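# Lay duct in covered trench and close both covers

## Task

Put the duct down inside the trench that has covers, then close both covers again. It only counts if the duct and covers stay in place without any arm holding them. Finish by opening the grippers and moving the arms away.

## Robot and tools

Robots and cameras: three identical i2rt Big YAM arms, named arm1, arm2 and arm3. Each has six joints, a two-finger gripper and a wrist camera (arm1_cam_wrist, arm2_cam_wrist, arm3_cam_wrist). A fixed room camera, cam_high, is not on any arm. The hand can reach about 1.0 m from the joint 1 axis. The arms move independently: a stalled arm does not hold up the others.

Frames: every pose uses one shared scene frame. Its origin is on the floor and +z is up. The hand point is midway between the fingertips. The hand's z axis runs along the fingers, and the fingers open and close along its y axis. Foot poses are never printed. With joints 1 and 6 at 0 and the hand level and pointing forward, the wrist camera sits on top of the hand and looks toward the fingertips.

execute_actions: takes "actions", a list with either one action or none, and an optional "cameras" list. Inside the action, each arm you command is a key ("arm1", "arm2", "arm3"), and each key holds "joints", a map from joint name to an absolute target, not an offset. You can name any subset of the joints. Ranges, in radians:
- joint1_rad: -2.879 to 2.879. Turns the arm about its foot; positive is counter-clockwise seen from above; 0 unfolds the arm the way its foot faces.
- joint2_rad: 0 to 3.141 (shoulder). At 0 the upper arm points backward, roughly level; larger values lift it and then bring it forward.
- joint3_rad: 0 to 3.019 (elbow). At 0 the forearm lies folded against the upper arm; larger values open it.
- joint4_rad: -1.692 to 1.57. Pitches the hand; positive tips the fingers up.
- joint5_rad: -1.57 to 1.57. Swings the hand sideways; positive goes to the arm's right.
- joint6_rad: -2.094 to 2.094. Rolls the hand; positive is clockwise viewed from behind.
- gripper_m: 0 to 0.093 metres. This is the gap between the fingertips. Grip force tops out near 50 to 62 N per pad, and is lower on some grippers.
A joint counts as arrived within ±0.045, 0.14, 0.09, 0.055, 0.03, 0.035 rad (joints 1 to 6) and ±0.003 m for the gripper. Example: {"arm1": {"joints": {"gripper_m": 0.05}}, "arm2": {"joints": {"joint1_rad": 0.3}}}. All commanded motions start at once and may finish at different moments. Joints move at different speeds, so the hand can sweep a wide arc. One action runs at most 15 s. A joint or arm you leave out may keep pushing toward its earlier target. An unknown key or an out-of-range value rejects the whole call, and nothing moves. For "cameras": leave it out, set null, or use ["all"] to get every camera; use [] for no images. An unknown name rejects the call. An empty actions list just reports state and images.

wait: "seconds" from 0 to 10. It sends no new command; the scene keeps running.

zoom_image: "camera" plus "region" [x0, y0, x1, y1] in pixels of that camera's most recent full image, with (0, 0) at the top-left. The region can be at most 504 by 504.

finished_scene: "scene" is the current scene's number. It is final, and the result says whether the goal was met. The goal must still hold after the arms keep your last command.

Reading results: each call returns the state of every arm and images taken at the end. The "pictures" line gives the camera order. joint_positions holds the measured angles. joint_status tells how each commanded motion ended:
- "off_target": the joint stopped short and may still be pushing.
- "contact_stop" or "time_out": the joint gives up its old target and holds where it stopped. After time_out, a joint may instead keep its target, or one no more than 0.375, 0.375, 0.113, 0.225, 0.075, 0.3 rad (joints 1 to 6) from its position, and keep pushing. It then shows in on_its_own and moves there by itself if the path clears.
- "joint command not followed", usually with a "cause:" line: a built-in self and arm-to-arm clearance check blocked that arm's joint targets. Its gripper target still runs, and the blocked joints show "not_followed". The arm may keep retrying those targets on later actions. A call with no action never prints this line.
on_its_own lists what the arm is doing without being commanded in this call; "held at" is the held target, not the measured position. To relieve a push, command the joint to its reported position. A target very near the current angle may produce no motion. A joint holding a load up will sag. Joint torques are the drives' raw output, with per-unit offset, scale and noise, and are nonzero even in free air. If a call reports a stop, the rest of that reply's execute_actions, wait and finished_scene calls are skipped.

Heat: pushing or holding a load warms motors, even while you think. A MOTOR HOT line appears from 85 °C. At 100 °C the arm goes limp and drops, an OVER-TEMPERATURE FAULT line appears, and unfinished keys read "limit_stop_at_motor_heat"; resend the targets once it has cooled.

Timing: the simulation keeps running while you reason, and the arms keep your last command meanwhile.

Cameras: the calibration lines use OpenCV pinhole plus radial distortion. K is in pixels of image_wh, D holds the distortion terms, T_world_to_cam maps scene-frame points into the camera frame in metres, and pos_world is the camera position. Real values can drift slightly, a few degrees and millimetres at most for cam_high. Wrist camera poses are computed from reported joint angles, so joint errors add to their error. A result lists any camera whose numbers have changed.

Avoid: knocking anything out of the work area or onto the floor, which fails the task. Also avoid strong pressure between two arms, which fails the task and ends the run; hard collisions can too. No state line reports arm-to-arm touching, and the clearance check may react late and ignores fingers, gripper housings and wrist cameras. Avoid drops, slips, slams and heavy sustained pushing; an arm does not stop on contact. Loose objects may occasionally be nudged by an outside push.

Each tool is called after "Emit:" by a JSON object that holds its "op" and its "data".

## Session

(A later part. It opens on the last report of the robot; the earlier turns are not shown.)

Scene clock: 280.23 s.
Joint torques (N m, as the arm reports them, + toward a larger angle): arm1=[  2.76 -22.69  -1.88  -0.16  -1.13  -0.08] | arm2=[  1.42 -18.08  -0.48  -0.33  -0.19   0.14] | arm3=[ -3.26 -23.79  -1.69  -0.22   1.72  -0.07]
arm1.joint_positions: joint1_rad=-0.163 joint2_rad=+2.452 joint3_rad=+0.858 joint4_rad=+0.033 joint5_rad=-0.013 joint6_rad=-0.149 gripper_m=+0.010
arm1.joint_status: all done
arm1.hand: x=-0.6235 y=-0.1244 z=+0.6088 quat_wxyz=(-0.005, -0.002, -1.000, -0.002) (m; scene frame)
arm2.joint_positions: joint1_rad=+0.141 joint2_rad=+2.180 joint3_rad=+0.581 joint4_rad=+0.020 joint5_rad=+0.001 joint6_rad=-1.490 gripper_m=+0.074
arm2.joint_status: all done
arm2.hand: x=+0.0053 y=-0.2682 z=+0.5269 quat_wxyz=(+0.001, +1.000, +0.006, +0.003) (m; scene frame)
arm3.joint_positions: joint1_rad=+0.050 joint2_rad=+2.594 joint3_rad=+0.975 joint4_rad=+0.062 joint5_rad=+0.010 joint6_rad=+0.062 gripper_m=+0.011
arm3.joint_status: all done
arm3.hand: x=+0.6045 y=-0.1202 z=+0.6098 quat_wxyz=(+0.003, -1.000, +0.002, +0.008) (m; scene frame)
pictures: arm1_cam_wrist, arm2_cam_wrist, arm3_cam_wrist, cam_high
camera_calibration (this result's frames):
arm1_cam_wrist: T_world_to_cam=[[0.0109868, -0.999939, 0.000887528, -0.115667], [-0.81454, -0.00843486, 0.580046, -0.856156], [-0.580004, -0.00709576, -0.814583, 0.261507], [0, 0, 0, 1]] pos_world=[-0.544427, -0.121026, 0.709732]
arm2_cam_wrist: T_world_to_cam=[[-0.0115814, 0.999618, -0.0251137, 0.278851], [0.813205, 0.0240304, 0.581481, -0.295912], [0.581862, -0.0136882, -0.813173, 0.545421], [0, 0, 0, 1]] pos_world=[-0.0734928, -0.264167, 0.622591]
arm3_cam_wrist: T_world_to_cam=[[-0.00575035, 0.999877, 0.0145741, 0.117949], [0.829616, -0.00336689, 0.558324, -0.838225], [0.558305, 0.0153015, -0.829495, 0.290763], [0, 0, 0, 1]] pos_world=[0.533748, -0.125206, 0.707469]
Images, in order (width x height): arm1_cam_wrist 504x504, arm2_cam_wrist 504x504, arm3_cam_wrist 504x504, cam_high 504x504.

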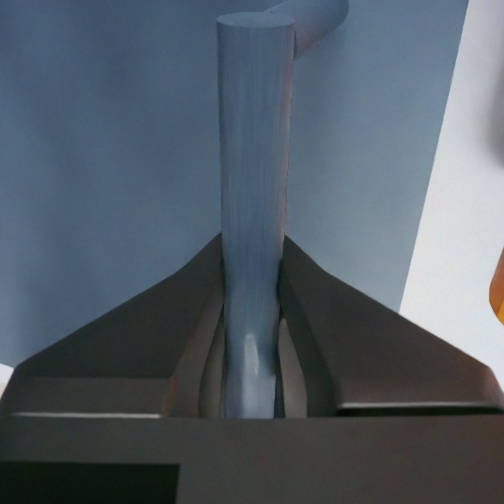

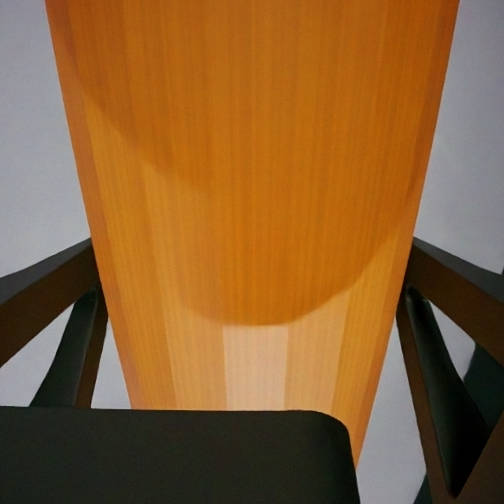

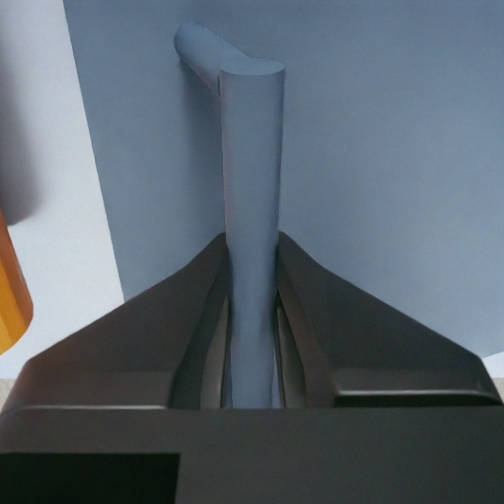

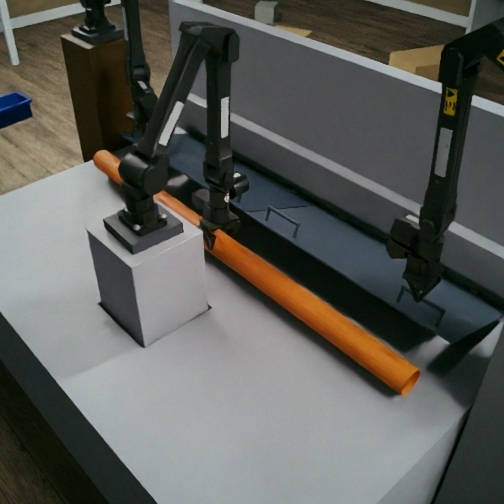

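Emit:
{"op": "execute_actions", "data": {"actions": [{"arm1":{"joints":{"joint1_rad":-0.003,"joint2_rad":2.193,"joint3_rad":0.767,"joint4_rad":-0.076,"joint6_rad":-0.034}},"arm3":{"joints":{"joint1_rad":-0.110,"joint2_rad":2.345,"joint3_rad":0.875,"joint4_rad":-0.022,"joint6_rad":-0.067}}}], "cameras": ["cam_high"]}}

Emit:
{"op": "execute_actions", "data": {"actions": [{"arm1":{"joints":{"joint1_rad":0.172,"joint2_rad":2.025,"joint3_rad":0.746,"joint4_rad":-0.199,"joint6_rad":0.141}},"arm3":{"joints":{"joint1_rad":-0.275,"joint2_rad":2.188,"joint3_rad":0.848,"joint4_rad":-0.130,"joint6_rad":-0.232}}}]}}

Scene clock: 282.87 s.
Joint torques (N m, as the arm reports them, + toward a larger angle): arm1=[  3.33 -21.6    0.56   0.2   -1.35  -0.07] | arm2=[  1.54 -17.4   -0.74  -0.2   -0.19   0.13] | arm3=[ -3.79 -22.67   0.18   0.23   1.96  -0.07]
arm1.joint_positions: joint1_rad=-0.040 joint2_rad=+2.257 joint3_rad=+0.766 joint4_rad=-0.069 joint5_rad=-0.006 joint6_rad=-0.027 gripper_m=+0.010
arm1.joint_status: all done
arm1.hand: x=-0.6232 y=-0.0821 z=+0.6710 quat_wxyz=(-0.005, -0.002, -1.000, +0.001) (m; scene frame)
arm2.joint_positions: joint1_rad=+0.141 joint2_rad=+2.180 joint3_rad=+0.581 joint4_rad=+0.020 joint5_rad=+0.001 joint6_rad=-1.490 gripper_m=+0.074
arm2.joint_status: not commanded
arm2.hand: x=+0.0053 y=-0.2682 z=+0.5269 quat_wxyz=(+0.001, +1.000, +0.006, +0.003) (m; scene frame)
arm3.joint_positions: joint1_rad=-0.070 joint2_rad=+2.408 joint3_rad=+0.871 joint4_rad=-0.019 joint5_rad=+0.004 joint6_rad=-0.058 gripper_m=+0.011
arm3.joint_status: all done
arm3.hand: x=+0.6047 y=-0.0773 z=+0.6734 quat_wxyz=(+0.001, -1.000, +0.002, +0.009) (m; scene frame)
pictures: cam_high
Images, in order (width x height): cam_high 504x504.

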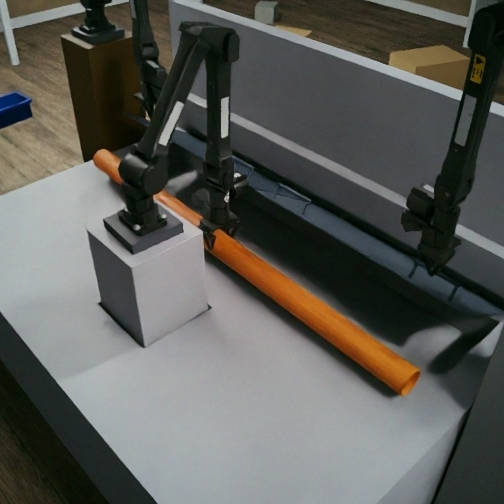

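Scene clock: 283.87 s.
Joint torques (N m, as the arm reports them, + toward a larger angle): arm1=[  3.49 -19.48   3.19   0.9   -1.66  -0.06] | arm2=[  1.44 -17.46  -0.65  -0.3   -0.17   0.09] | arm3=[ -3.88 -21.36   2.44   0.92   2.22  -0.1 ]
arm1.joint_positions: joint1_rad=+0.131 joint2_rad=+2.079 joint3_rad=+0.728 joint4_rad=-0.207 joint5_rad=+0.003 joint6_rad=+0.145 gripper_m=+0.010
arm1.joint_status: all done
arm1.hand: x=-0.6219 y=-0.0234 z=+0.7262 quat_wxyz=(-0.006, -0.002, -1.000, +0.004) (m; scene frame)
arm2.joint_positions: joint1_rad=+0.141 joint2_rad=+2.180 joint3_rad=+0.581 joint4_rad=+0.020 joint5_rad=+0.001 joint6_rad=-1.490 gripper_m=+0.074
arm2.joint_status: not commanded
arm2.hand: x=+0.0053 y=-0.2682 z=+0.5269 quat_wxyz=(+0.001, +1.000, +0.006, +0.003) (m; scene frame)
arm3.joint_positions: joint1_rad=-0.231 joint2_rad=+2.240 joint3_rad=+0.827 joint4_rad=-0.142 joint5_rad=-0.003 joint6_rad=-0.220 gripper_m=+0.011
arm3.joint_status: all done
arm3.hand: x=+0.6045 y=-0.0184 z=+0.7296 quat_wxyz=(-0.001, -1.000, +0.001, +0.009) (m; scene frame)
pictures: arm1_cam_wrist, arm2_cam_wrist, arm3_cam_wrist, cam_high
camera_calibration (this result's frames):
arm1_cam_wrist: T_world_to_cam=[[0.0108455, -0.999855, 0.0131632, -0.0237642], [-0.814992, -0.00121149, 0.579471, -0.921801], [-0.57937, -0.0170126, -0.814887, 0.359103], [0, 0, 0, 1]] pos_world=[-0.54295, -0.0187682, 0.827097]
arm2_cam_wrist: T_world_to_cam=[[-0.0115814, 0.999618, -0.0251137, 0.278851], [0.813205, 0.0240304, 0.581481, -0.295912], [0.581862, -0.0136882, -0.813173, 0.545421], [0, 0, 0, 1]] pos_world=[-0.0734928, -0.264167, 0.622591]
arm3_cam_wrist: T_world_to_cam=[[-0.0070468, 0.999956, 0.00611194, 0.0212872], [0.830907, 0.00245463, 0.556406, -0.90403], [0.556366, 0.00899934, -0.830888, 0.390677], [0, 0, 0, 1]] pos_world=[0.533955, -0.0225831, 0.827486]
Images, in order (width x height): arm1_cam_wrist 504x504, arm2_cam_wrist 504x504, arm3_cam_wrist 504x504, cam_high 504x504.

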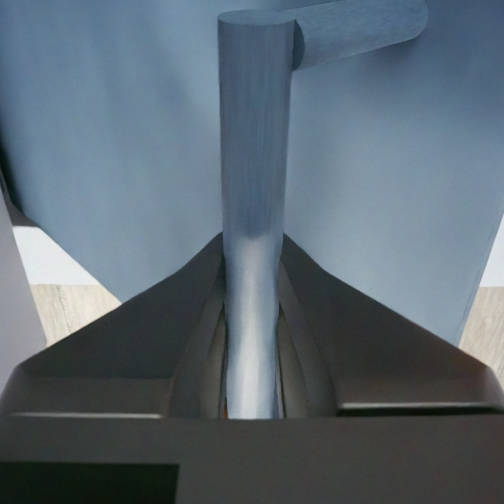

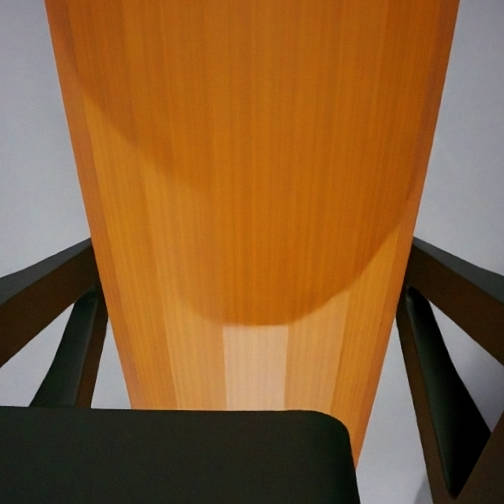

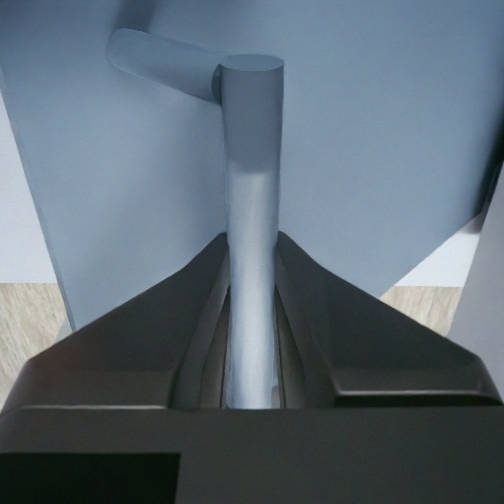

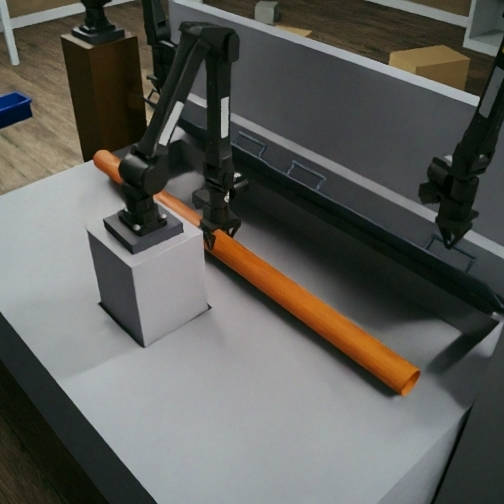

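Emit:
{"op": "execute_actions", "data": {"actions": [{"arm1":{"joints":{"joint1_rad":0.369,"joint2_rad":1.937,"joint3_rad":0.785,"joint4_rad":-0.321,"joint6_rad":0.338}},"arm3":{"joints":{"joint1_rad":-0.457,"joint2_rad":2.105,"joint3_rad":0.888,"joint4_rad":-0.248,"joint6_rad":-0.414}},"arm2":{"joints":{"joint1_rad":0.115,"joint2_rad":2.090,"joint3_rad":0.806,"joint4_rad":-0.199,"joint6_rad":-1.508}}}]}}

Scene clock: 290.73 s.
Joint torques (N m, as the arm reports them, + toward a larger angle): arm1=[  3.69 -17.21   6.44   0.43  -1.77  -0.01] | arm2=[ -0.18 -20.25   2.44  -0.37  -0.18   0.02] | arm3=[ -4.42 -18.49   5.04   1.23   2.35  -0.13]
arm1.joint_positions: joint1_rad=+0.322 joint2_rad=+1.965 joint3_rad=+0.741 joint4_rad=-0.317 joint5_rad=+0.008 joint6_rad=+0.337 gripper_m=+0.010
arm1.joint_status: joint1_rad time_out (moved +0.191 of +0.238); the others done
arm1.on_its_own: joint1_rad reads +0.322 and still pushes toward +0.369 since a time_out
arm1.hand: x=-0.6223 y=+0.0464 z=+0.7652 quat_wxyz=(-0.015, -0.003, -1.000, +0.003) (m; scene frame)
arm2.joint_positions: joint1_rad=+0.122 joint2_rad=+2.164 joint3_rad=+0.791 joint4_rad=-0.187 joint5_rad=+0.001 joint6_rad=-1.503 gripper_m=+0.074
arm2.joint_status: all done
arm2.hand: x=+0.0040 y=-0.1825 z=+0.5390 quat_wxyz=(-0.008, +1.000, +0.003, +0.002) (m; scene frame)
arm3.joint_positions: joint1_rad=-0.406 joint2_rad=+2.127 joint3_rad=+0.846 joint4_rad=-0.265 joint5_rad=-0.006 joint6_rad=-0.398 gripper_m=+0.011
arm3.joint_status: joint1_rad time_out (moved -0.176 of -0.226); the others done
arm3.on_its_own: joint1_rad reads -0.406 and still pushes toward -0.457 since a time_out
arm3.hand: x=+0.6057 y=+0.0516 z=+0.7714 quat_wxyz=(+0.001, -1.000, -0.001, +0.013) (m; scene frame)
pictures: arm1_cam_wrist, arm2_cam_wrist, arm3_cam_wrist, cam_high
camera_calibration (this result's frames):
arm1_cam_wrist: T_world_to_cam=[[0.0088087, -0.999916, 0.00955843, 0.0469818], [-0.825362, -0.00187382, 0.564601, -0.939676], [-0.564536, -0.0128626, -0.825308, 0.408804], [0, 0, 0, 1]] pos_world=[-0.545202, 0.0504753, 0.867482]
arm2_cam_wrist: T_world_to_cam=[[-0.00672782, 0.999951, -0.00725804, 0.18383], [0.81439, 0.00969093, 0.580237, -0.305993], [0.580279, -0.00200714, -0.814416, 0.559983], [0, 0, 0, 1]] pos_world=[-0.0745115, -0.179732, 0.634941]
arm3_cam_wrist: T_world_to_cam=[[-0.0100303, 0.999904, 0.00960327, -0.0497751], [0.835143, 0.00309498, 0.550024, -0.926215], [0.549942, 0.013537, -0.835093, 0.431013], [0, 0, 0, 1]] pos_world=[0.535991, 0.0468023, 0.869855]
Images, in order (width x height): arm1_cam_wrist 504x504, arm2_cam_wrist 504x504, arm3_cam_wrist 504x504, cam_high 504x504.

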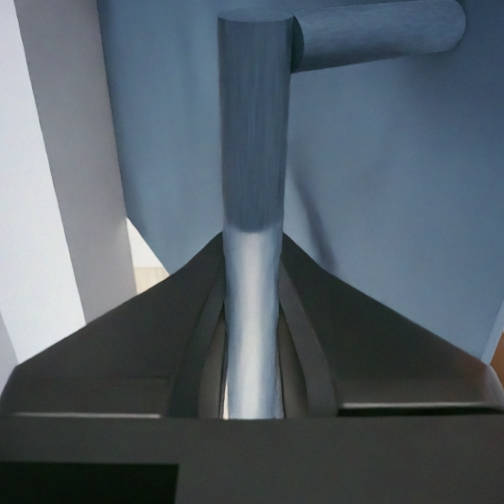

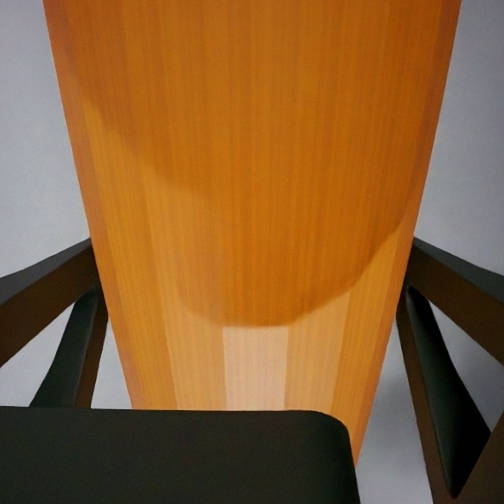

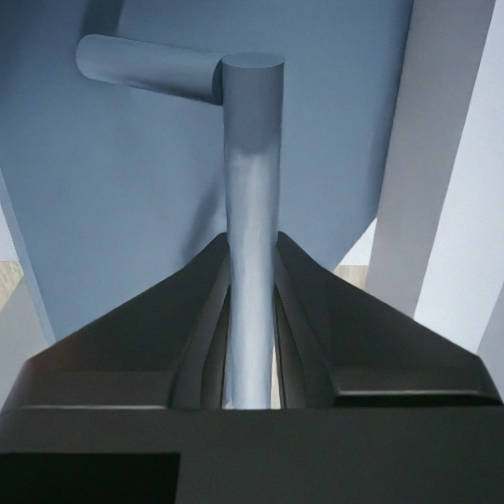

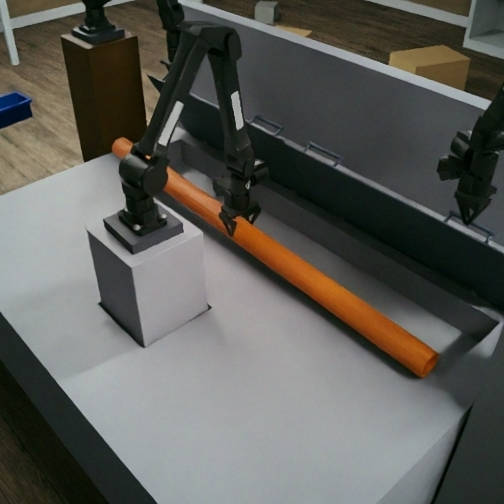

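Emit:
{"op": "execute_actions", "data": {"actions": [{"arm2":{"joints":{"joint1_rad":0.102,"joint2_rad":2.176,"joint3_rad":1.096,"joint4_rad":-0.369,"joint6_rad":-1.520}}}]}}

Scene clock: 297.67 s.
Joint torques (N m, as the arm reports them, + toward a larger angle): arm1=[  3.8  -17.11   6.46   0.38  -1.77  -0.01] | arm2=[ -0.2  -22.29   4.38  -0.31  -0.15   0.01] | arm3=[ -4.26 -18.33   5.01   1.24   2.24  -0.13]
arm1.joint_positions: joint1_rad=+0.322 joint2_rad=+1.965 joint3_rad=+0.741 joint4_rad=-0.317 joint5_rad=+0.008 joint6_rad=+0.337 gripper_m=+0.010
arm1.joint_status: not commanded
arm1.on_its_own: joint1_rad reads +0.322 and still pushes toward +0.369 since a time_out
arm1.hand: x=-0.6223 y=+0.0464 z=+0.7652 quat_wxyz=(-0.015, -0.003, -1.000, +0.003) (m; scene frame)
arm2.joint_positions: joint1_rad=+0.110 joint2_rad=+2.239 joint3_rad=+1.072 joint4_rad=-0.357 joint5_rad=+0.001 joint6_rad=-1.514 gripper_m=+0.074
arm2.joint_status: all done
arm2.hand: x=+0.0022 y=-0.0777 z=+0.5427 quat_wxyz=(-0.027, +1.000, +0.002, +0.001) (m; scene frame)
arm3.joint_positions: joint1_rad=-0.408 joint2_rad=+2.126 joint3_rad=+0.846 joint4_rad=-0.266 joint5_rad=-0.003 joint6_rad=-0.399 gripper_m=+0.011
arm3.joint_status: not commanded
arm3.on_its_own: joint1_rad reads -0.408 and still pushes toward -0.457 since a time_out
arm3.hand: x=+0.6058 y=+0.0526 z=+0.7720 quat_wxyz=(+0.002, -1.000, +0.000, +0.013) (m; scene frame)
pictures: arm1_cam_wrist, arm2_cam_wrist, arm3_cam_wrist, cam_high
camera_calibration (this result's frames):
arm1_cam_wrist: T_world_to_cam=[[0.0088087, -0.999916, 0.00955843, 0.0469818], [-0.825362, -0.00187382, 0.564601, -0.939676], [-0.564536, -0.0128626, -0.825308, 0.408804], [0, 0, 0, 1]] pos_world=[-0.545202, 0.0504753, 0.867482]
arm2_cam_wrist: T_world_to_cam=[[-0.00493547, 0.999512, 0.0308298, 0.0583413], [0.815716, -0.0138093, 0.578288, -0.308423], [0.578432, 0.0280025, -0.81525, 0.56708], [0, 0, 0, 1]] pos_world=[-0.0761434, -0.0784516, 0.63887]
arm3_cam_wrist: T_world_to_cam=[[-0.00920879, 0.999885, 0.0120228, -0.0531831], [0.835041, 0.00107502, 0.550187, -0.926568], [0.550111, 0.0151061, -0.834955, 0.431119], [0, 0, 0, 1]] pos_world=[0.536069, 0.0476606, 0.87039]
Images, in order (width x height): arm1_cam_wrist 504x504, arm2_cam_wrist 504x504, arm3_cam_wrist 504x504, cam_high 504x504.

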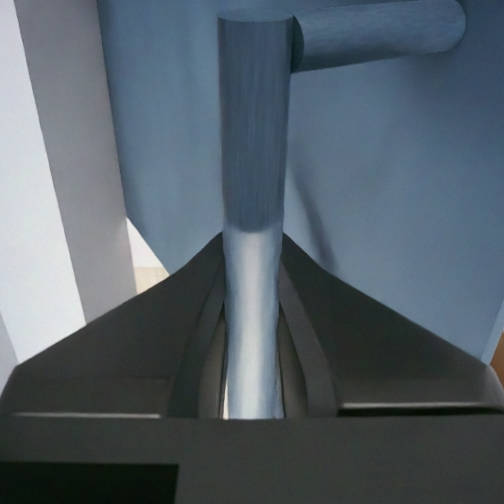

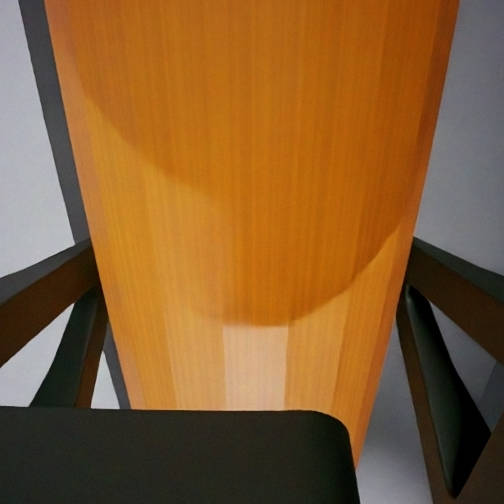

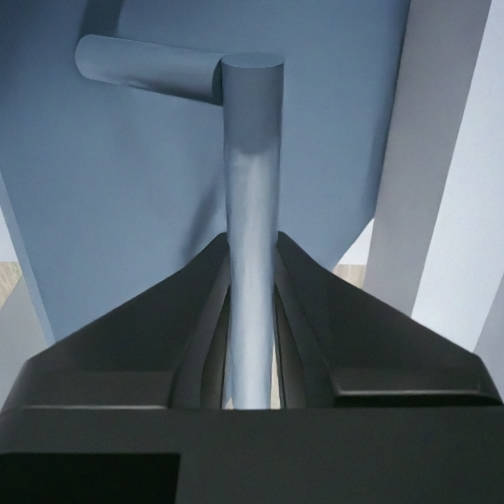

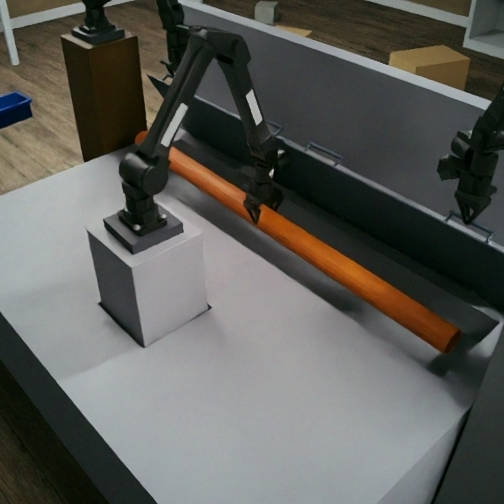

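Emit:
{"op": "execute_actions", "data": {"actions": [{"arm2":{"joints":{"joint2_rad":2.305,"joint3_rad":1.120,"joint4_rad":-0.297}}}], "cameras": ["arm2_cam_wrist","cam_high"]}}

Scene clock: 306.00 s.
Joint torques (N m, as the arm reports them, + toward a larger angle): arm1=[  3.69 -17.09   6.46   0.37  -1.77  -0.01] | arm2=[ -0.1  -23.45   3.85   0.33  -0.16   0.05] | arm3=[ -4.36 -18.34   5.06   1.23   2.23  -0.12]
arm1.joint_positions: joint1_rad=+0.322 joint2_rad=+1.965 joint3_rad=+0.741 joint4_rad=-0.317 joint5_rad=+0.008 joint6_rad=+0.337 gripper_m=+0.010
arm1.joint_status: not commanded
arm1.on_its_own: joint1_rad reads +0.322 and still pushes toward +0.369 since a time_out
arm1.hand: x=-0.6223 y=+0.0464 z=+0.7652 quat_wxyz=(-0.015, -0.003, -1.000, +0.003) (m; scene frame)
arm2.joint_positions: joint1_rad=+0.110 joint2_rad=+2.379 joint3_rad=+1.092 joint4_rad=-0.306 joint5_rad=+0.001 joint6_rad=-1.519 gripper_m=+0.074
arm2.joint_status: all done
arm2.hand: x=+0.0041 y=-0.1051 z=+0.4840 quat_wxyz=(+0.008, +1.000, +0.005, +0.003) (m; scene frame)
arm3.joint_positions: joint1_rad=-0.408 joint2_rad=+2.126 joint3_rad=+0.846 joint4_rad=-0.266 joint5_rad=-0.003 joint6_rad=-0.399 gripper_m=+0.011
arm3.joint_status: not commanded
arm3.on_its_own: joint1_rad reads -0.408 and still pushes toward -0.457 since a time_out
arm3.hand: x=+0.6058 y=+0.0526 z=+0.7720 quat_wxyz=(+0.002, -1.000, +0.000, +0.013) (m; scene frame)
pictures: arm2_cam_wrist, cam_high
camera_calibration (this result's frames):
arm2_cam_wrist: T_world_to_cam=[[-0.00960902, 0.999183, -0.0392588, 0.121443], [0.813111, 0.0306594, 0.5813, -0.273158], [0.582029, -0.026336, -0.812742, 0.511899], [0, 0, 0, 1]] pos_world=[-0.0746651, -0.0994872, 0.579596]
Images, in order (width x height): arm2_cam_wrist 504x504, cam_high 504x504.

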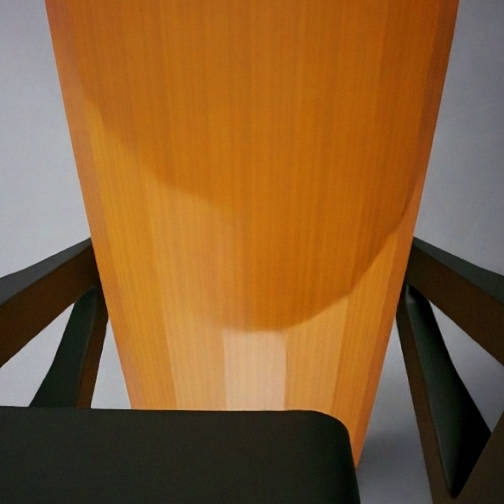

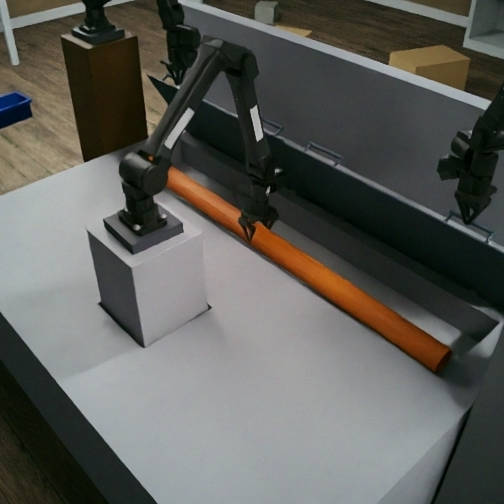

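Emit:
{"op": "execute_actions", "data": {"actions": [{"arm2":{"joints":{"joint2_rad":2.420,"joint3_rad":1.190,"joint4_rad":-0.227}}}], "cameras": ["arm2_cam_wrist","cam_high"]}}

Scene clock: 311.80 s.
Joint torques (N m, as the arm reports them, + toward a larger angle): arm1=[  3.72 -17.19   6.43   0.38  -1.76  -0.02] | arm2=[ -0.3  -22.94   2.93   0.37  -0.16   0.06] | arm3=[ -4.2  -18.31   5.04   1.25   2.24  -0.13]
arm1.joint_positions: joint1_rad=+0.322 joint2_rad=+1.965 joint3_rad=+0.741 joint4_rad=-0.317 joint5_rad=+0.008 joint6_rad=+0.337 gripper_m=+0.010
arm1.joint_status: not commanded
arm1.on_its_own: joint1_rad reads +0.322 and still pushes toward +0.369 since a time_out
arm1.hand: x=-0.6223 y=+0.0464 z=+0.7652 quat_wxyz=(-0.015, -0.003, -1.000, +0.003) (m; scene frame)
arm2.joint_positions: joint1_rad=+0.110 joint2_rad=+2.474 joint3_rad=+1.171 joint4_rad=-0.233 joint5_rad=+0.001 joint6_rad=-1.519 gripper_m=+0.074
arm2.joint_status: all done
arm2.hand: x=+0.0026 y=-0.0780 z=+0.4512 quat_wxyz=(-0.021, +1.000, +0.005, +0.001) (m; scene frame)
arm3.joint_positions: joint1_rad=-0.408 joint2_rad=+2.126 joint3_rad=+0.846 joint4_rad=-0.266 joint5_rad=-0.003 joint6_rad=-0.399 gripper_m=+0.011
arm3.joint_status: not commanded
arm3.on_its_own: joint1_rad reads -0.408 and still pushes toward -0.457 since a time_out
arm3.hand: x=+0.6058 y=+0.0526 z=+0.7720 quat_wxyz=(+0.002, -1.000, +0.000, +0.013) (m; scene frame)
pictures: arm2_cam_wrist, cam_high
camera_calibration (this result's frames):
arm2_cam_wrist: T_world_to_cam=[[-0.00986241, 0.999798, 0.0174932, 0.0675103], [0.815141, -0.00209424, 0.579259, -0.255324], [0.579178, 0.0199723, -0.814956, 0.491506], [0, 0, 0, 1]] pos_world=[-0.0758783, -0.0778479, 0.547273]
Images, in order (width x height): arm2_cam_wrist 504x504, cam_high 504x504.

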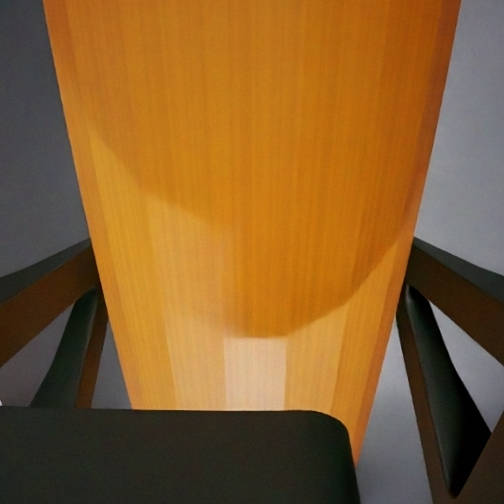

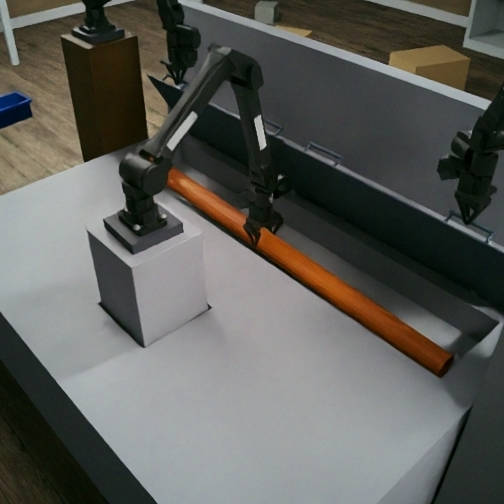

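Emit:
{"op": "execute_actions", "data": {"actions": [{"arm2":{"joints":{"joint2_rad":2.555,"joint3_rad":1.260,"joint4_rad":-0.190}}}], "cameras": ["arm2_cam_wrist","cam_high"]}}

Scene clock: 315.90 s.
Joint torques (N m, as the arm reports them, + toward a larger angle): arm1=[  3.61 -17.13   6.45   0.38  -1.76  -0.01] | arm2=[ -0.25 -24.03   2.63   0.21  -0.17   0.06] | arm3=[ -4.29 -18.38   5.07   1.26   2.23  -0.13]
arm1.joint_positions: joint1_rad=+0.322 joint2_rad=+1.965 joint3_rad=+0.741 joint4_rad=-0.317 joint5_rad=+0.008 joint6_rad=+0.337 gripper_m=+0.010
arm1.joint_status: not commanded
arm1.on_its_own: joint1_rad reads +0.322 and still pushes toward +0.369 since a time_out
arm1.hand: x=-0.6223 y=+0.0464 z=+0.7652 quat_wxyz=(-0.015, -0.003, -1.000, +0.003) (m; scene frame)
arm2.joint_positions: joint1_rad=+0.110 joint2_rad=+2.620 joint3_rad=+1.241 joint4_rad=-0.195 joint5_rad=+0.001 joint6_rad=-1.519 gripper_m=+0.074
arm2.joint_status: all done
arm2.hand: x=+0.0037 y=-0.0928 z=+0.3930 quat_wxyz=(-0.001, +1.000, +0.005, +0.002) (m; scene frame)
arm3.joint_positions: joint1_rad=-0.408 joint2_rad=+2.126 joint3_rad=+0.846 joint4_rad=-0.266 joint5_rad=-0.003 joint6_rad=-0.399 gripper_m=+0.011
arm3.joint_status: not commanded
arm3.on_its_own: joint1_rad reads -0.408 and still pushes toward -0.457 since a time_out
arm3.hand: x=+0.6058 y=+0.0526 z=+0.7720 quat_wxyz=(+0.002, -1.000, +0.000, +0.013) (m; scene frame)
pictures: arm2_cam_wrist, cam_high
camera_calibration (this result's frames):
arm2_cam_wrist: T_world_to_cam=[[-0.0100937, 0.999729, -0.020983, 0.0984789], [0.813757, 0.0204072, 0.580847, -0.221067], [0.581118, -0.0112121, -0.813742, 0.440289], [0, 0, 0, 1]] pos_world=[-0.0749709, -0.0890043, 0.488754]
Images, in order (width x height): arm2_cam_wrist 504x504, cam_high 504x504.

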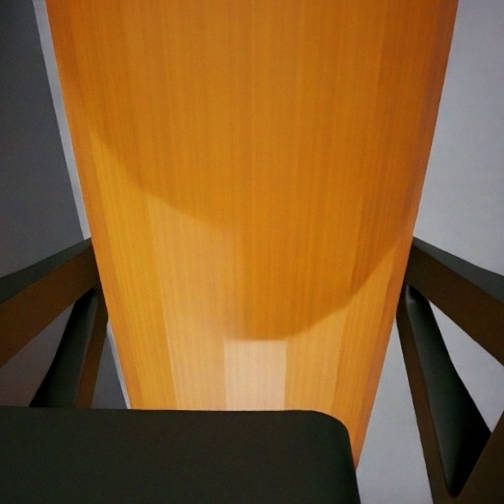

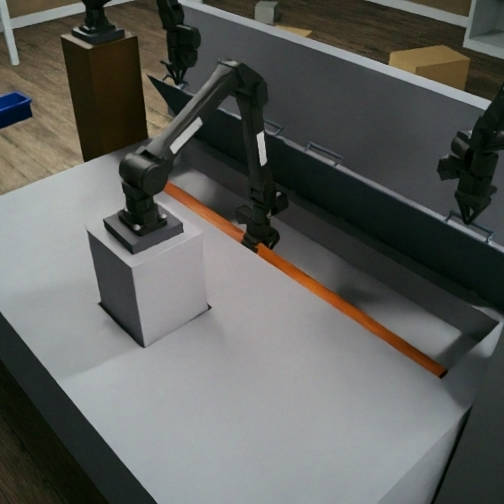

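Emit:
{"op": "execute_actions", "data": {"actions": [{"arm2":{"joints":{"joint2_rad":2.595,"joint3_rad":1.254}}}], "cameras": ["arm2_cam_wrist","cam_high"]}}

Scene clock: 317.70 s.
Joint torques (N m, as the arm reports them, + toward a larger angle): arm1=[  3.62 -17.12   6.47   0.4   -1.76  -0.01] | arm2=[ -0.09 -21.26   1.97   0.31  -0.16   0.06] | arm3=[ -4.37 -18.26   5.04   1.26   2.24  -0.15]
arm1.joint_positions: joint1_rad=+0.322 joint2_rad=+1.965 joint3_rad=+0.741 joint4_rad=-0.317 joint5_rad=+0.008 joint6_rad=+0.337 gripper_m=+0.010
arm1.joint_status: not commanded
arm1.on_its_own: joint1_rad reads +0.322 and still pushes toward +0.369 since a time_out
arm1.hand: x=-0.6223 y=+0.0464 z=+0.7652 quat_wxyz=(-0.015, -0.003, -1.000, +0.003) (m; scene frame)
arm2.joint_positions: joint1_rad=+0.110 joint2_rad=+2.629 joint3_rad=+1.243 joint4_rad=-0.195 joint5_rad=+0.001 joint6_rad=-1.521 gripper_m=+0.074
arm2.joint_status: all done
arm2.hand: x=+0.0039 y=-0.0958 z=+0.3893 quat_wxyz=(+0.002, +1.000, +0.006, +0.002) (m; scene frame)
arm3.joint_positions: joint1_rad=-0.408 joint2_rad=+2.126 joint3_rad=+0.846 joint4_rad=-0.266 joint5_rad=-0.003 joint6_rad=-0.399 gripper_m=+0.011
arm3.joint_status: not commanded
arm3.on_its_own: joint1_rad reads -0.408 and still pushes toward -0.457 since a time_out
arm3.hand: x=+0.6058 y=+0.0526 z=+0.7720 quat_wxyz=(+0.002, -1.000, +0.000, +0.013) (m; scene frame)
pictures: arm2_cam_wrist, cam_high
camera_calibration (this result's frames):
arm2_cam_wrist: T_world_to_cam=[[-0.0112035, 0.99956, -0.0274627, 0.10393], [0.8135, 0.0250815, 0.581024, -0.218651], [0.581458, -0.0158314, -0.813423, 0.436576], [0, 0, 0, 1]] pos_world=[-0.0748134, -0.0914891, 0.485016]
Images, in order (width x height): arm2_cam_wrist 504x504, cam_high 504x504.

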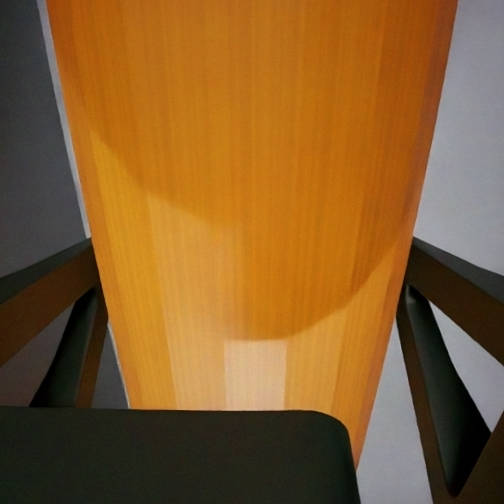

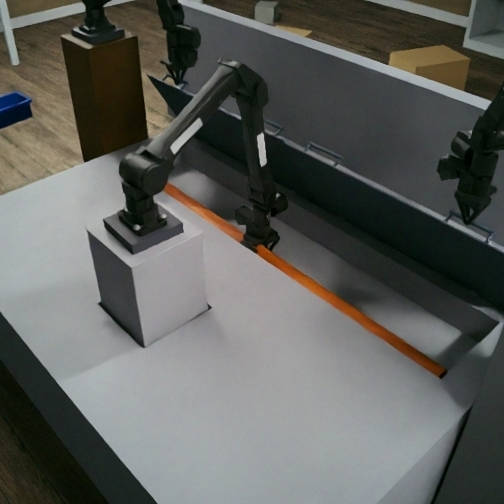

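Emit:
{"op": "execute_actions", "data": {"actions": [{"arm2":{"joints":{"joint2_rad":2.622,"joint3_rad":1.250,"gripper_m":0.087}}}], "cameras": ["arm2_cam_wrist","cam_high"]}}

Scene clock: 319.87 s.
Joint torques (N m, as the arm reports them, + toward a larger angle): arm1=[  3.58 -17.12   6.46   0.39  -1.77  -0.01] | arm2=[ -0.04 -19.05   1.28   0.16  -0.17   0.06] | arm3=[ -4.36 -18.36   5.04   1.25   2.23  -0.13]
arm1.joint_positions: joint1_rad=+0.322 joint2_rad=+1.965 joint3_rad=+0.741 joint4_rad=-0.317 joint5_rad=+0.008 joint6_rad=+0.337 gripper_m=+0.010
arm1.joint_status: not commanded
arm1.on_its_own: joint1_rad reads +0.322 and still pushes toward +0.369 since a time_out
arm1.hand: x=-0.6223 y=+0.0464 z=+0.7652 quat_wxyz=(-0.015, -0.003, -1.000, +0.003) (m; scene frame)
arm2.joint_positions: joint1_rad=+0.109 joint2_rad=+2.629 joint3_rad=+1.251 joint4_rad=-0.194 joint5_rad=+0.001 joint6_rad=-1.522 gripper_m=+0.087
arm2.joint_status: all done
arm2.hand: x=+0.0037 y=-0.0901 z=+0.3901 quat_wxyz=(-0.003, +1.000, +0.006, +0.002) (m; scene frame)
arm3.joint_positions: joint1_rad=-0.408 joint2_rad=+2.126 joint3_rad=+0.846 joint4_rad=-0.266 joint5_rad=-0.003 joint6_rad=-0.399 gripper_m=+0.011
arm3.joint_status: not commanded
arm3.on_its_own: joint1_rad reads -0.408 and still pushes toward -0.457 since a time_out
arm3.hand: x=+0.6058 y=+0.0526 z=+0.7720 quat_wxyz=(+0.002, -1.000, +0.000, +0.013) (m; scene frame)
pictures: arm2_cam_wrist, cam_high
camera_calibration (this result's frames):
arm2_cam_wrist: T_world_to_cam=[[-0.0123969, 0.999762, -0.0179454, 0.0945376], [0.813813, 0.0205157, 0.580764, -0.219433], [0.580994, -0.00740448, -0.813874, 0.438375], [0, 0, 0, 1]] pos_world=[-0.0749432, -0.0867674, 0.485917]
Images, in order (width x height): arm2_cam_wrist 504x504, cam_high 504x504.

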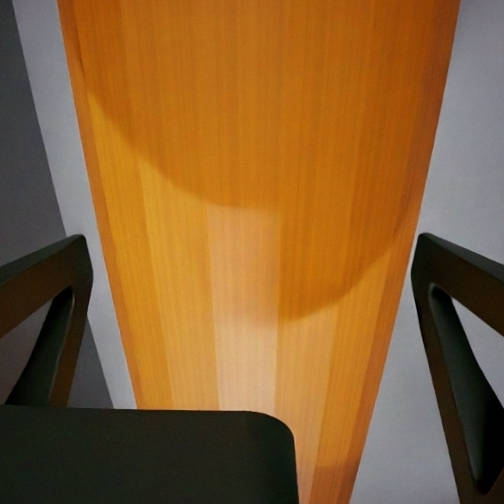

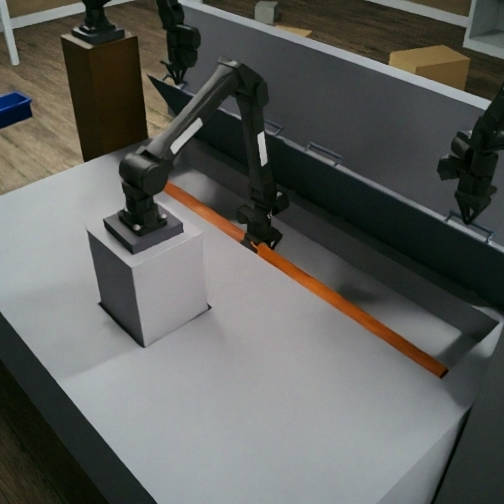

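Emit:
{"op": "execute_actions", "data": {"actions": [{"arm2":{"joints":{"joint2_rad":2.548,"joint3_rad":1.206,"joint4_rad":-0.220}}}], "cameras": []}}

Emit:
{"op": "execute_actions", "data": {"actions": [{"arm2":{"joints":{"joint2_rad":2.440,"joint3_rad":1.146,"joint4_rad":-0.266}}}], "cameras": []}}

Emit:
{"op": "execute_actions", "data": {"actions": [{"arm2":{"joints":{"joint2_rad":2.335,"joint3_rad":1.096,"joint4_rad":-0.323}}}], "cameras": ["arm2_cam_wrist","cam_high"]}}

Scene clock: 353.63 s.
Joint torques (N m, as the arm reports them, + toward a larger angle): arm1=[  3.64 -17.11   6.41   0.36  -1.76  -0.01] | arm2=[  0.04 -19.65   1.46  -0.39  -0.15   0.08] | arm3=[ -4.35 -18.35   5.02   1.27   2.24  -0.13]
arm1.joint_positions: joint1_rad=+0.322 joint2_rad=+1.965 joint3_rad=+0.741 joint4_rad=-0.317 joint5_rad=+0.008 joint6_rad=+0.337 gripper_m=+0.010
arm1.joint_status: not commanded
arm1.on_its_own: joint1_rad reads +0.322 and still pushes toward +0.369 since a time_out
arm1.hand: x=-0.6223 y=+0.0464 z=+0.7652 quat_wxyz=(-0.015, -0.003, -1.000, +0.003) (m; scene frame)
arm2.joint_positions: joint1_rad=+0.109 joint2_rad=+2.571 joint3_rad=+1.208 joint4_rad=-0.204 joint5_rad=+0.001 joint6_rad=-1.522 gripper_m=+0.087
arm2.joint_status: all done
arm2.hand: x=+0.0037 y=-0.0914 z=+0.4120 quat_wxyz=(-0.006, +1.000, +0.006, +0.002) (m; scene frame)
arm3.joint_positions: joint1_rad=-0.408 joint2_rad=+2.126 joint3_rad=+0.846 joint4_rad=-0.266 joint5_rad=-0.003 joint6_rad=-0.399 gripper_m=+0.011
arm3.joint_status: not commanded
arm3.on_its_own: joint1_rad reads -0.408 and still pushes toward -0.457 since a time_out
arm3.hand: x=+0.6058 y=+0.0526 z=+0.7720 quat_wxyz=(+0.002, -1.000, +0.000, +0.013) (m; scene frame)
pictures: none
No camera images: the call's "cameras" was empty. Leave "cameras" out to get every camera's image.

Scene clock: 354.50 s.
Joint torques (N m, as the arm reports them, + toward a larger angle): arm1=[  3.75 -17.11   6.44   0.39  -1.76  -0.01] | arm2=[ -0.04 -20.01   1.84  -0.68  -0.15   0.09] | arm3=[ -4.37 -18.29   5.04   1.22   2.24  -0.12]
arm1.joint_positions: joint1_rad=+0.322 joint2_rad=+1.965 joint3_rad=+0.741 joint4_rad=-0.317 joint5_rad=+0.008 joint6_rad=+0.337 gripper_m=+0.010
arm1.joint_status: not commanded
arm1.on_its_own: joint1_rad reads +0.322 and still pushes toward +0.369 since a time_out
arm1.hand: x=-0.6223 y=+0.0464 z=+0.7652 quat_wxyz=(-0.015, -0.003, -1.000, +0.003) (m; scene frame)
arm2.joint_positions: joint1_rad=+0.109 joint2_rad=+2.453 joint3_rad=+1.145 joint4_rad=-0.250 joint5_rad=+0.001 joint6_rad=-1.524 gripper_m=+0.087
arm2.joint_status: all done
arm2.hand: x=+0.0034 y=-0.0896 z=+0.4575 quat_wxyz=(-0.009, +1.000, +0.007, +0.002) (m; scene frame)
arm3.joint_positions: joint1_rad=-0.408 joint2_rad=+2.126 joint3_rad=+0.846 joint4_rad=-0.266 joint5_rad=-0.003 joint6_rad=-0.399 gripper_m=+0.011
arm3.joint_status: not commanded
arm3.on_its_own: joint1_rad reads -0.408 and still pushes toward -0.457 since a time_out
arm3.hand: x=+0.6058 y=+0.0526 z=+0.7720 quat_wxyz=(+0.002, -1.000, +0.000, +0.013) (m; scene frame)
pictures: none
No camera images: the call's "cameras" was empty. Leave "cameras" out to get every camera's image.

Scene clock: 355.43 s.
Joint torques (N m, as the arm reports them, + toward a larger angle): arm1=[  3.67 -17.09   6.4    0.39  -1.76  -0.01] | arm2=[  0.27 -18.31   2.53  -0.47  -0.17   0.09] | arm3=[ -4.29 -18.38   5.01   1.26   2.25  -0.13]
arm1.joint_positions: joint1_rad=+0.322 joint2_rad=+1.965 joint3_rad=+0.741 joint4_rad=-0.317 joint5_rad=+0.008 joint6_rad=+0.337 gripper_m=+0.010
arm1.joint_status: not commanded
arm1.on_its_own: joint1_rad reads +0.322 and still pushes toward +0.369 since a time_out
arm1.hand: x=-0.6223 y=+0.0464 z=+0.7652 quat_wxyz=(-0.015, -0.003, -1.000, +0.003) (m; scene frame)
arm2.joint_positions: joint1_rad=+0.109 joint2_rad=+2.350 joint3_rad=+1.087 joint4_rad=-0.310 joint5_rad=+0.001 joint6_rad=-1.524 gripper_m=+0.087
arm2.joint_status: all done
arm2.hand: x=+0.0038 y=-0.0973 z=+0.4960 quat_wxyz=(-0.003, +1.000, +0.007, +0.002) (m; scene frame)
arm3.joint_positions: joint1_rad=-0.408 joint2_rad=+2.126 joint3_rad=+0.846 joint4_rad=-0.266 joint5_rad=-0.003 joint6_rad=-0.399 gripper_m=+0.011
arm3.joint_status: not commanded
arm3.on_its_own: joint1_rad reads -0.408 and still pushes toward -0.457 since a time_out
arm3.hand: x=+0.6058 y=+0.0526 z=+0.7720 quat_wxyz=(+0.002, -1.000, +0.000, +0.013) (m; scene frame)
pictures: arm2_cam_wrist, cam_high
camera_calibration (this result's frames):
arm2_cam_wrist: T_world_to_cam=[[-0.014683, 0.999724, -0.0183357, 0.103857], [0.813743, 0.0226036, 0.580785, -0.280662], [0.58104, -0.00639285, -0.81385, 0.52462], [0, 0, 0, 1]] pos_world=[-0.074913, -0.0941306, 0.591871]
Images, in order (width x height): arm2_cam_wrist 504x504, cam_high 504x504.

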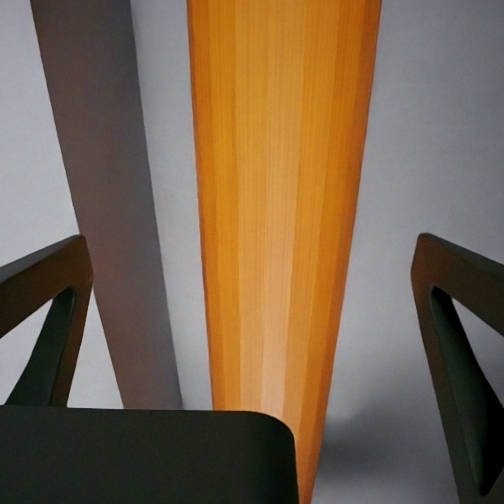

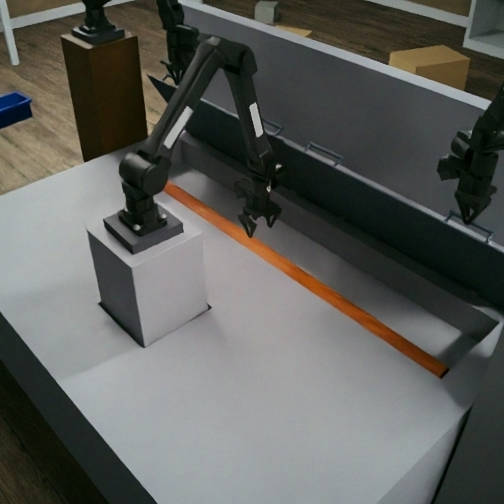

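Emit:
{"op": "execute_actions", "data": {"actions": [{"arm2":{"joints":{"joint2_rad":2.178,"joint3_rad":0.860,"joint4_rad":-0.240}}}], "cameras": ["cam_high"]}}

Emit:
{"op": "execute_actions", "data": {"actions": [{"arm1":{"joints":{"joint1_rad":0.172,"joint2_rad":2.025,"joint3_rad":0.746,"joint4_rad":-0.199,"joint6_rad":0.141}},"arm3":{"joints":{"joint1_rad":-0.275,"joint2_rad":2.188,"joint3_rad":0.848,"joint4_rad":-0.130,"joint6_rad":-0.232}},"arm2":{"joints":{"joint1_rad":0.135,"joint2_rad":2.140,"joint3_rad":0.540,"joint4_rad":0.030,"joint6_rad":-1.490}}}]}}

Scene clock: 358.63 s.
Joint torques (N m, as the arm reports them, + toward a larger angle): arm1=[  3.72 -17.14   6.43   0.4   -1.76  -0.02] | arm2=[ -0.2  -15.64   1.88   0.76  -0.18   0.11] | arm3=[ -4.39 -18.5    5.08   1.25   2.24  -0.13]
arm1.joint_positions: joint1_rad=+0.322 joint2_rad=+1.965 joint3_rad=+0.741 joint4_rad=-0.317 joint5_rad=+0.008 joint6_rad=+0.337 gripper_m=+0.010
arm1.joint_status: not commanded
arm1.on_its_own: joint1_rad reads +0.322 and still pushes toward +0.369 since a time_out
arm1.hand: x=-0.6223 y=+0.0464 z=+0.7652 quat_wxyz=(-0.015, -0.003, -1.000, +0.003) (m; scene frame)
arm2.joint_positions: joint1_rad=+0.109 joint2_rad=+2.186 joint3_rad=+0.858 joint4_rad=-0.259 joint5_rad=+0.001 joint6_rad=-1.524 gripper_m=+0.087
arm2.joint_status: all done
arm2.hand: x=+0.0078 y=-0.1656 z=+0.5372 quat_wxyz=(+0.004, +1.000, +0.007, +0.002) (m; scene frame)
arm3.joint_positions: joint1_rad=-0.408 joint2_rad=+2.126 joint3_rad=+0.846 joint4_rad=-0.266 joint5_rad=-0.003 joint6_rad=-0.399 gripper_m=+0.011
arm3.joint_status: not commanded
arm3.on_its_own: joint1_rad reads -0.408 and still pushes toward -0.457 since a time_out
arm3.hand: x=+0.6058 y=+0.0526 z=+0.7720 quat_wxyz=(+0.002, -1.000, +0.000, +0.013) (m; scene frame)
pictures: cam_high
Images, in order (width x height): cam_high 504x504.

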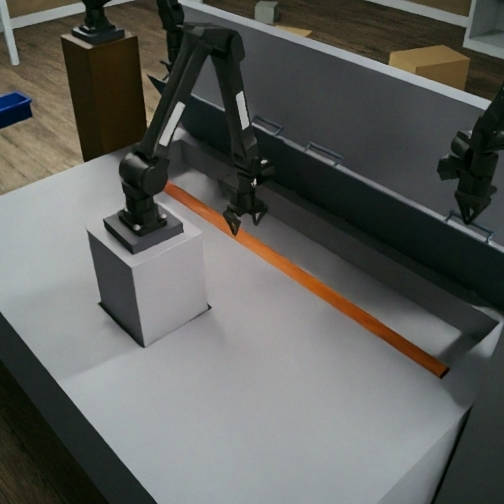

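Scene clock: 359.77 s.
Joint torques (N m, as the arm reports them, + toward a larger angle): arm1=[  3.29 -19.21   3.4    1.1   -1.11  -0.13] | arm2=[  1.39 -12.2   -0.17   0.68  -0.15   0.15] | arm3=[ -4.39 -20.86   2.65   1.01   1.68  -0.03]
arm1.joint_positions: joint1_rad=+0.131 joint2_rad=+2.074 joint3_rad=+0.726 joint4_rad=-0.211 joint5_rad=-0.013 joint6_rad=+0.152 gripper_m=+0.010
arm1.joint_status: all done
arm1.hand: x=-0.6225 y=-0.0209 z=+0.7279 quat_wxyz=(-0.005, -0.006, -1.000, -0.003) (m; scene frame)
arm2.joint_positions: joint1_rad=+0.129 joint2_rad=+2.156 joint3_rad=+0.536 joint4_rad=+0.012 joint5_rad=+0.001 joint6_rad=-1.498 gripper_m=+0.087
arm2.joint_status: all done
arm2.hand: x=+0.0103 y=-0.2892 z=+0.5339 quat_wxyz=(+0.015, +1.000, +0.004, +0.003) (m; scene frame)
arm3.joint_positions: joint1_rad=-0.224 joint2_rad=+2.236 joint3_rad=+0.824 joint4_rad=-0.143 joint5_rad=+0.010 joint6_rad=-0.229 gripper_m=+0.011
arm3.joint_status: joint1_rad off_target (ended at -0.224, target -0.275); the others done
arm3.hand: x=+0.6052 y=-0.0189 z=+0.7307 quat_wxyz=(+0.006, -1.000, -0.007, +0.008) (m; scene frame)
pictures: arm1_cam_wrist, arm2_cam_wrist, arm3_cam_wrist, cam_high
camera_calibration (this result's frames):
arm1_cam_wrist: T_world_to_cam=[[0.00300168, -0.999993, -0.00241533, -0.0148234], [-0.813755, -0.00384644, 0.581195, -0.923845], [-0.5812, 0.000220922, -0.813761, 0.358567], [0, 0, 0, 1]] pos_world=[-0.54334, -0.018456, 0.828686]
arm2_cam_wrist: T_world_to_cam=[[-0.00758305, 0.998571, -0.0528928, 0.314491], [0.812263, 0.0370021, 0.582116, -0.30016], [0.583242, -0.0385487, -0.811383, 0.53973], [0, 0, 0, 1]] pos_world=[-0.0685993, -0.282129, 0.629291]
arm3_cam_wrist: T_world_to_cam=[[-0.0228753, 0.999561, 0.018811, 0.0220704], [0.829032, 0.00845016, 0.559137, -0.905985], [0.558732, 0.0283853, -0.828862, 0.38871], [0, 0, 0, 1]] pos_world=[0.534411, -0.0254387, 0.828341]
Images, in order (width x height): arm1_cam_wrist 504x504, arm2_cam_wrist 504x504, arm3_cam_wrist 504x504, cam_high 504x504.

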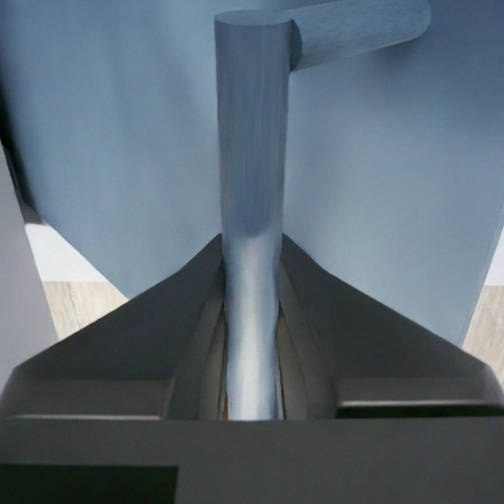

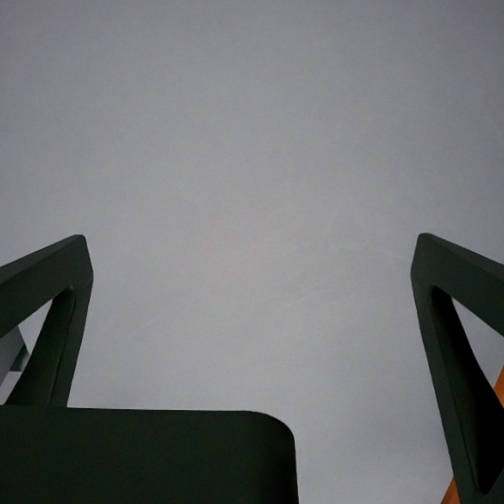

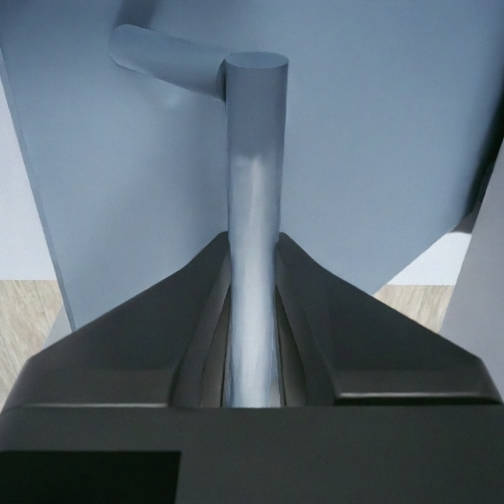

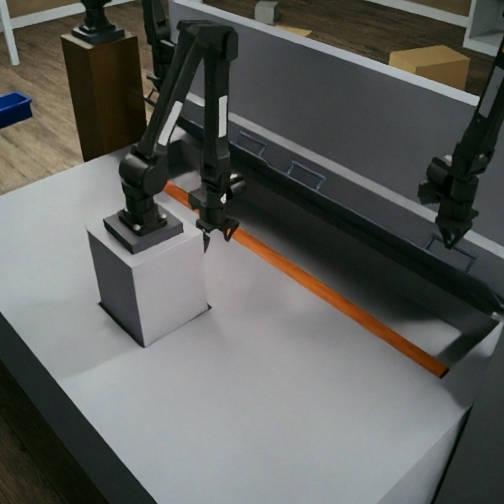

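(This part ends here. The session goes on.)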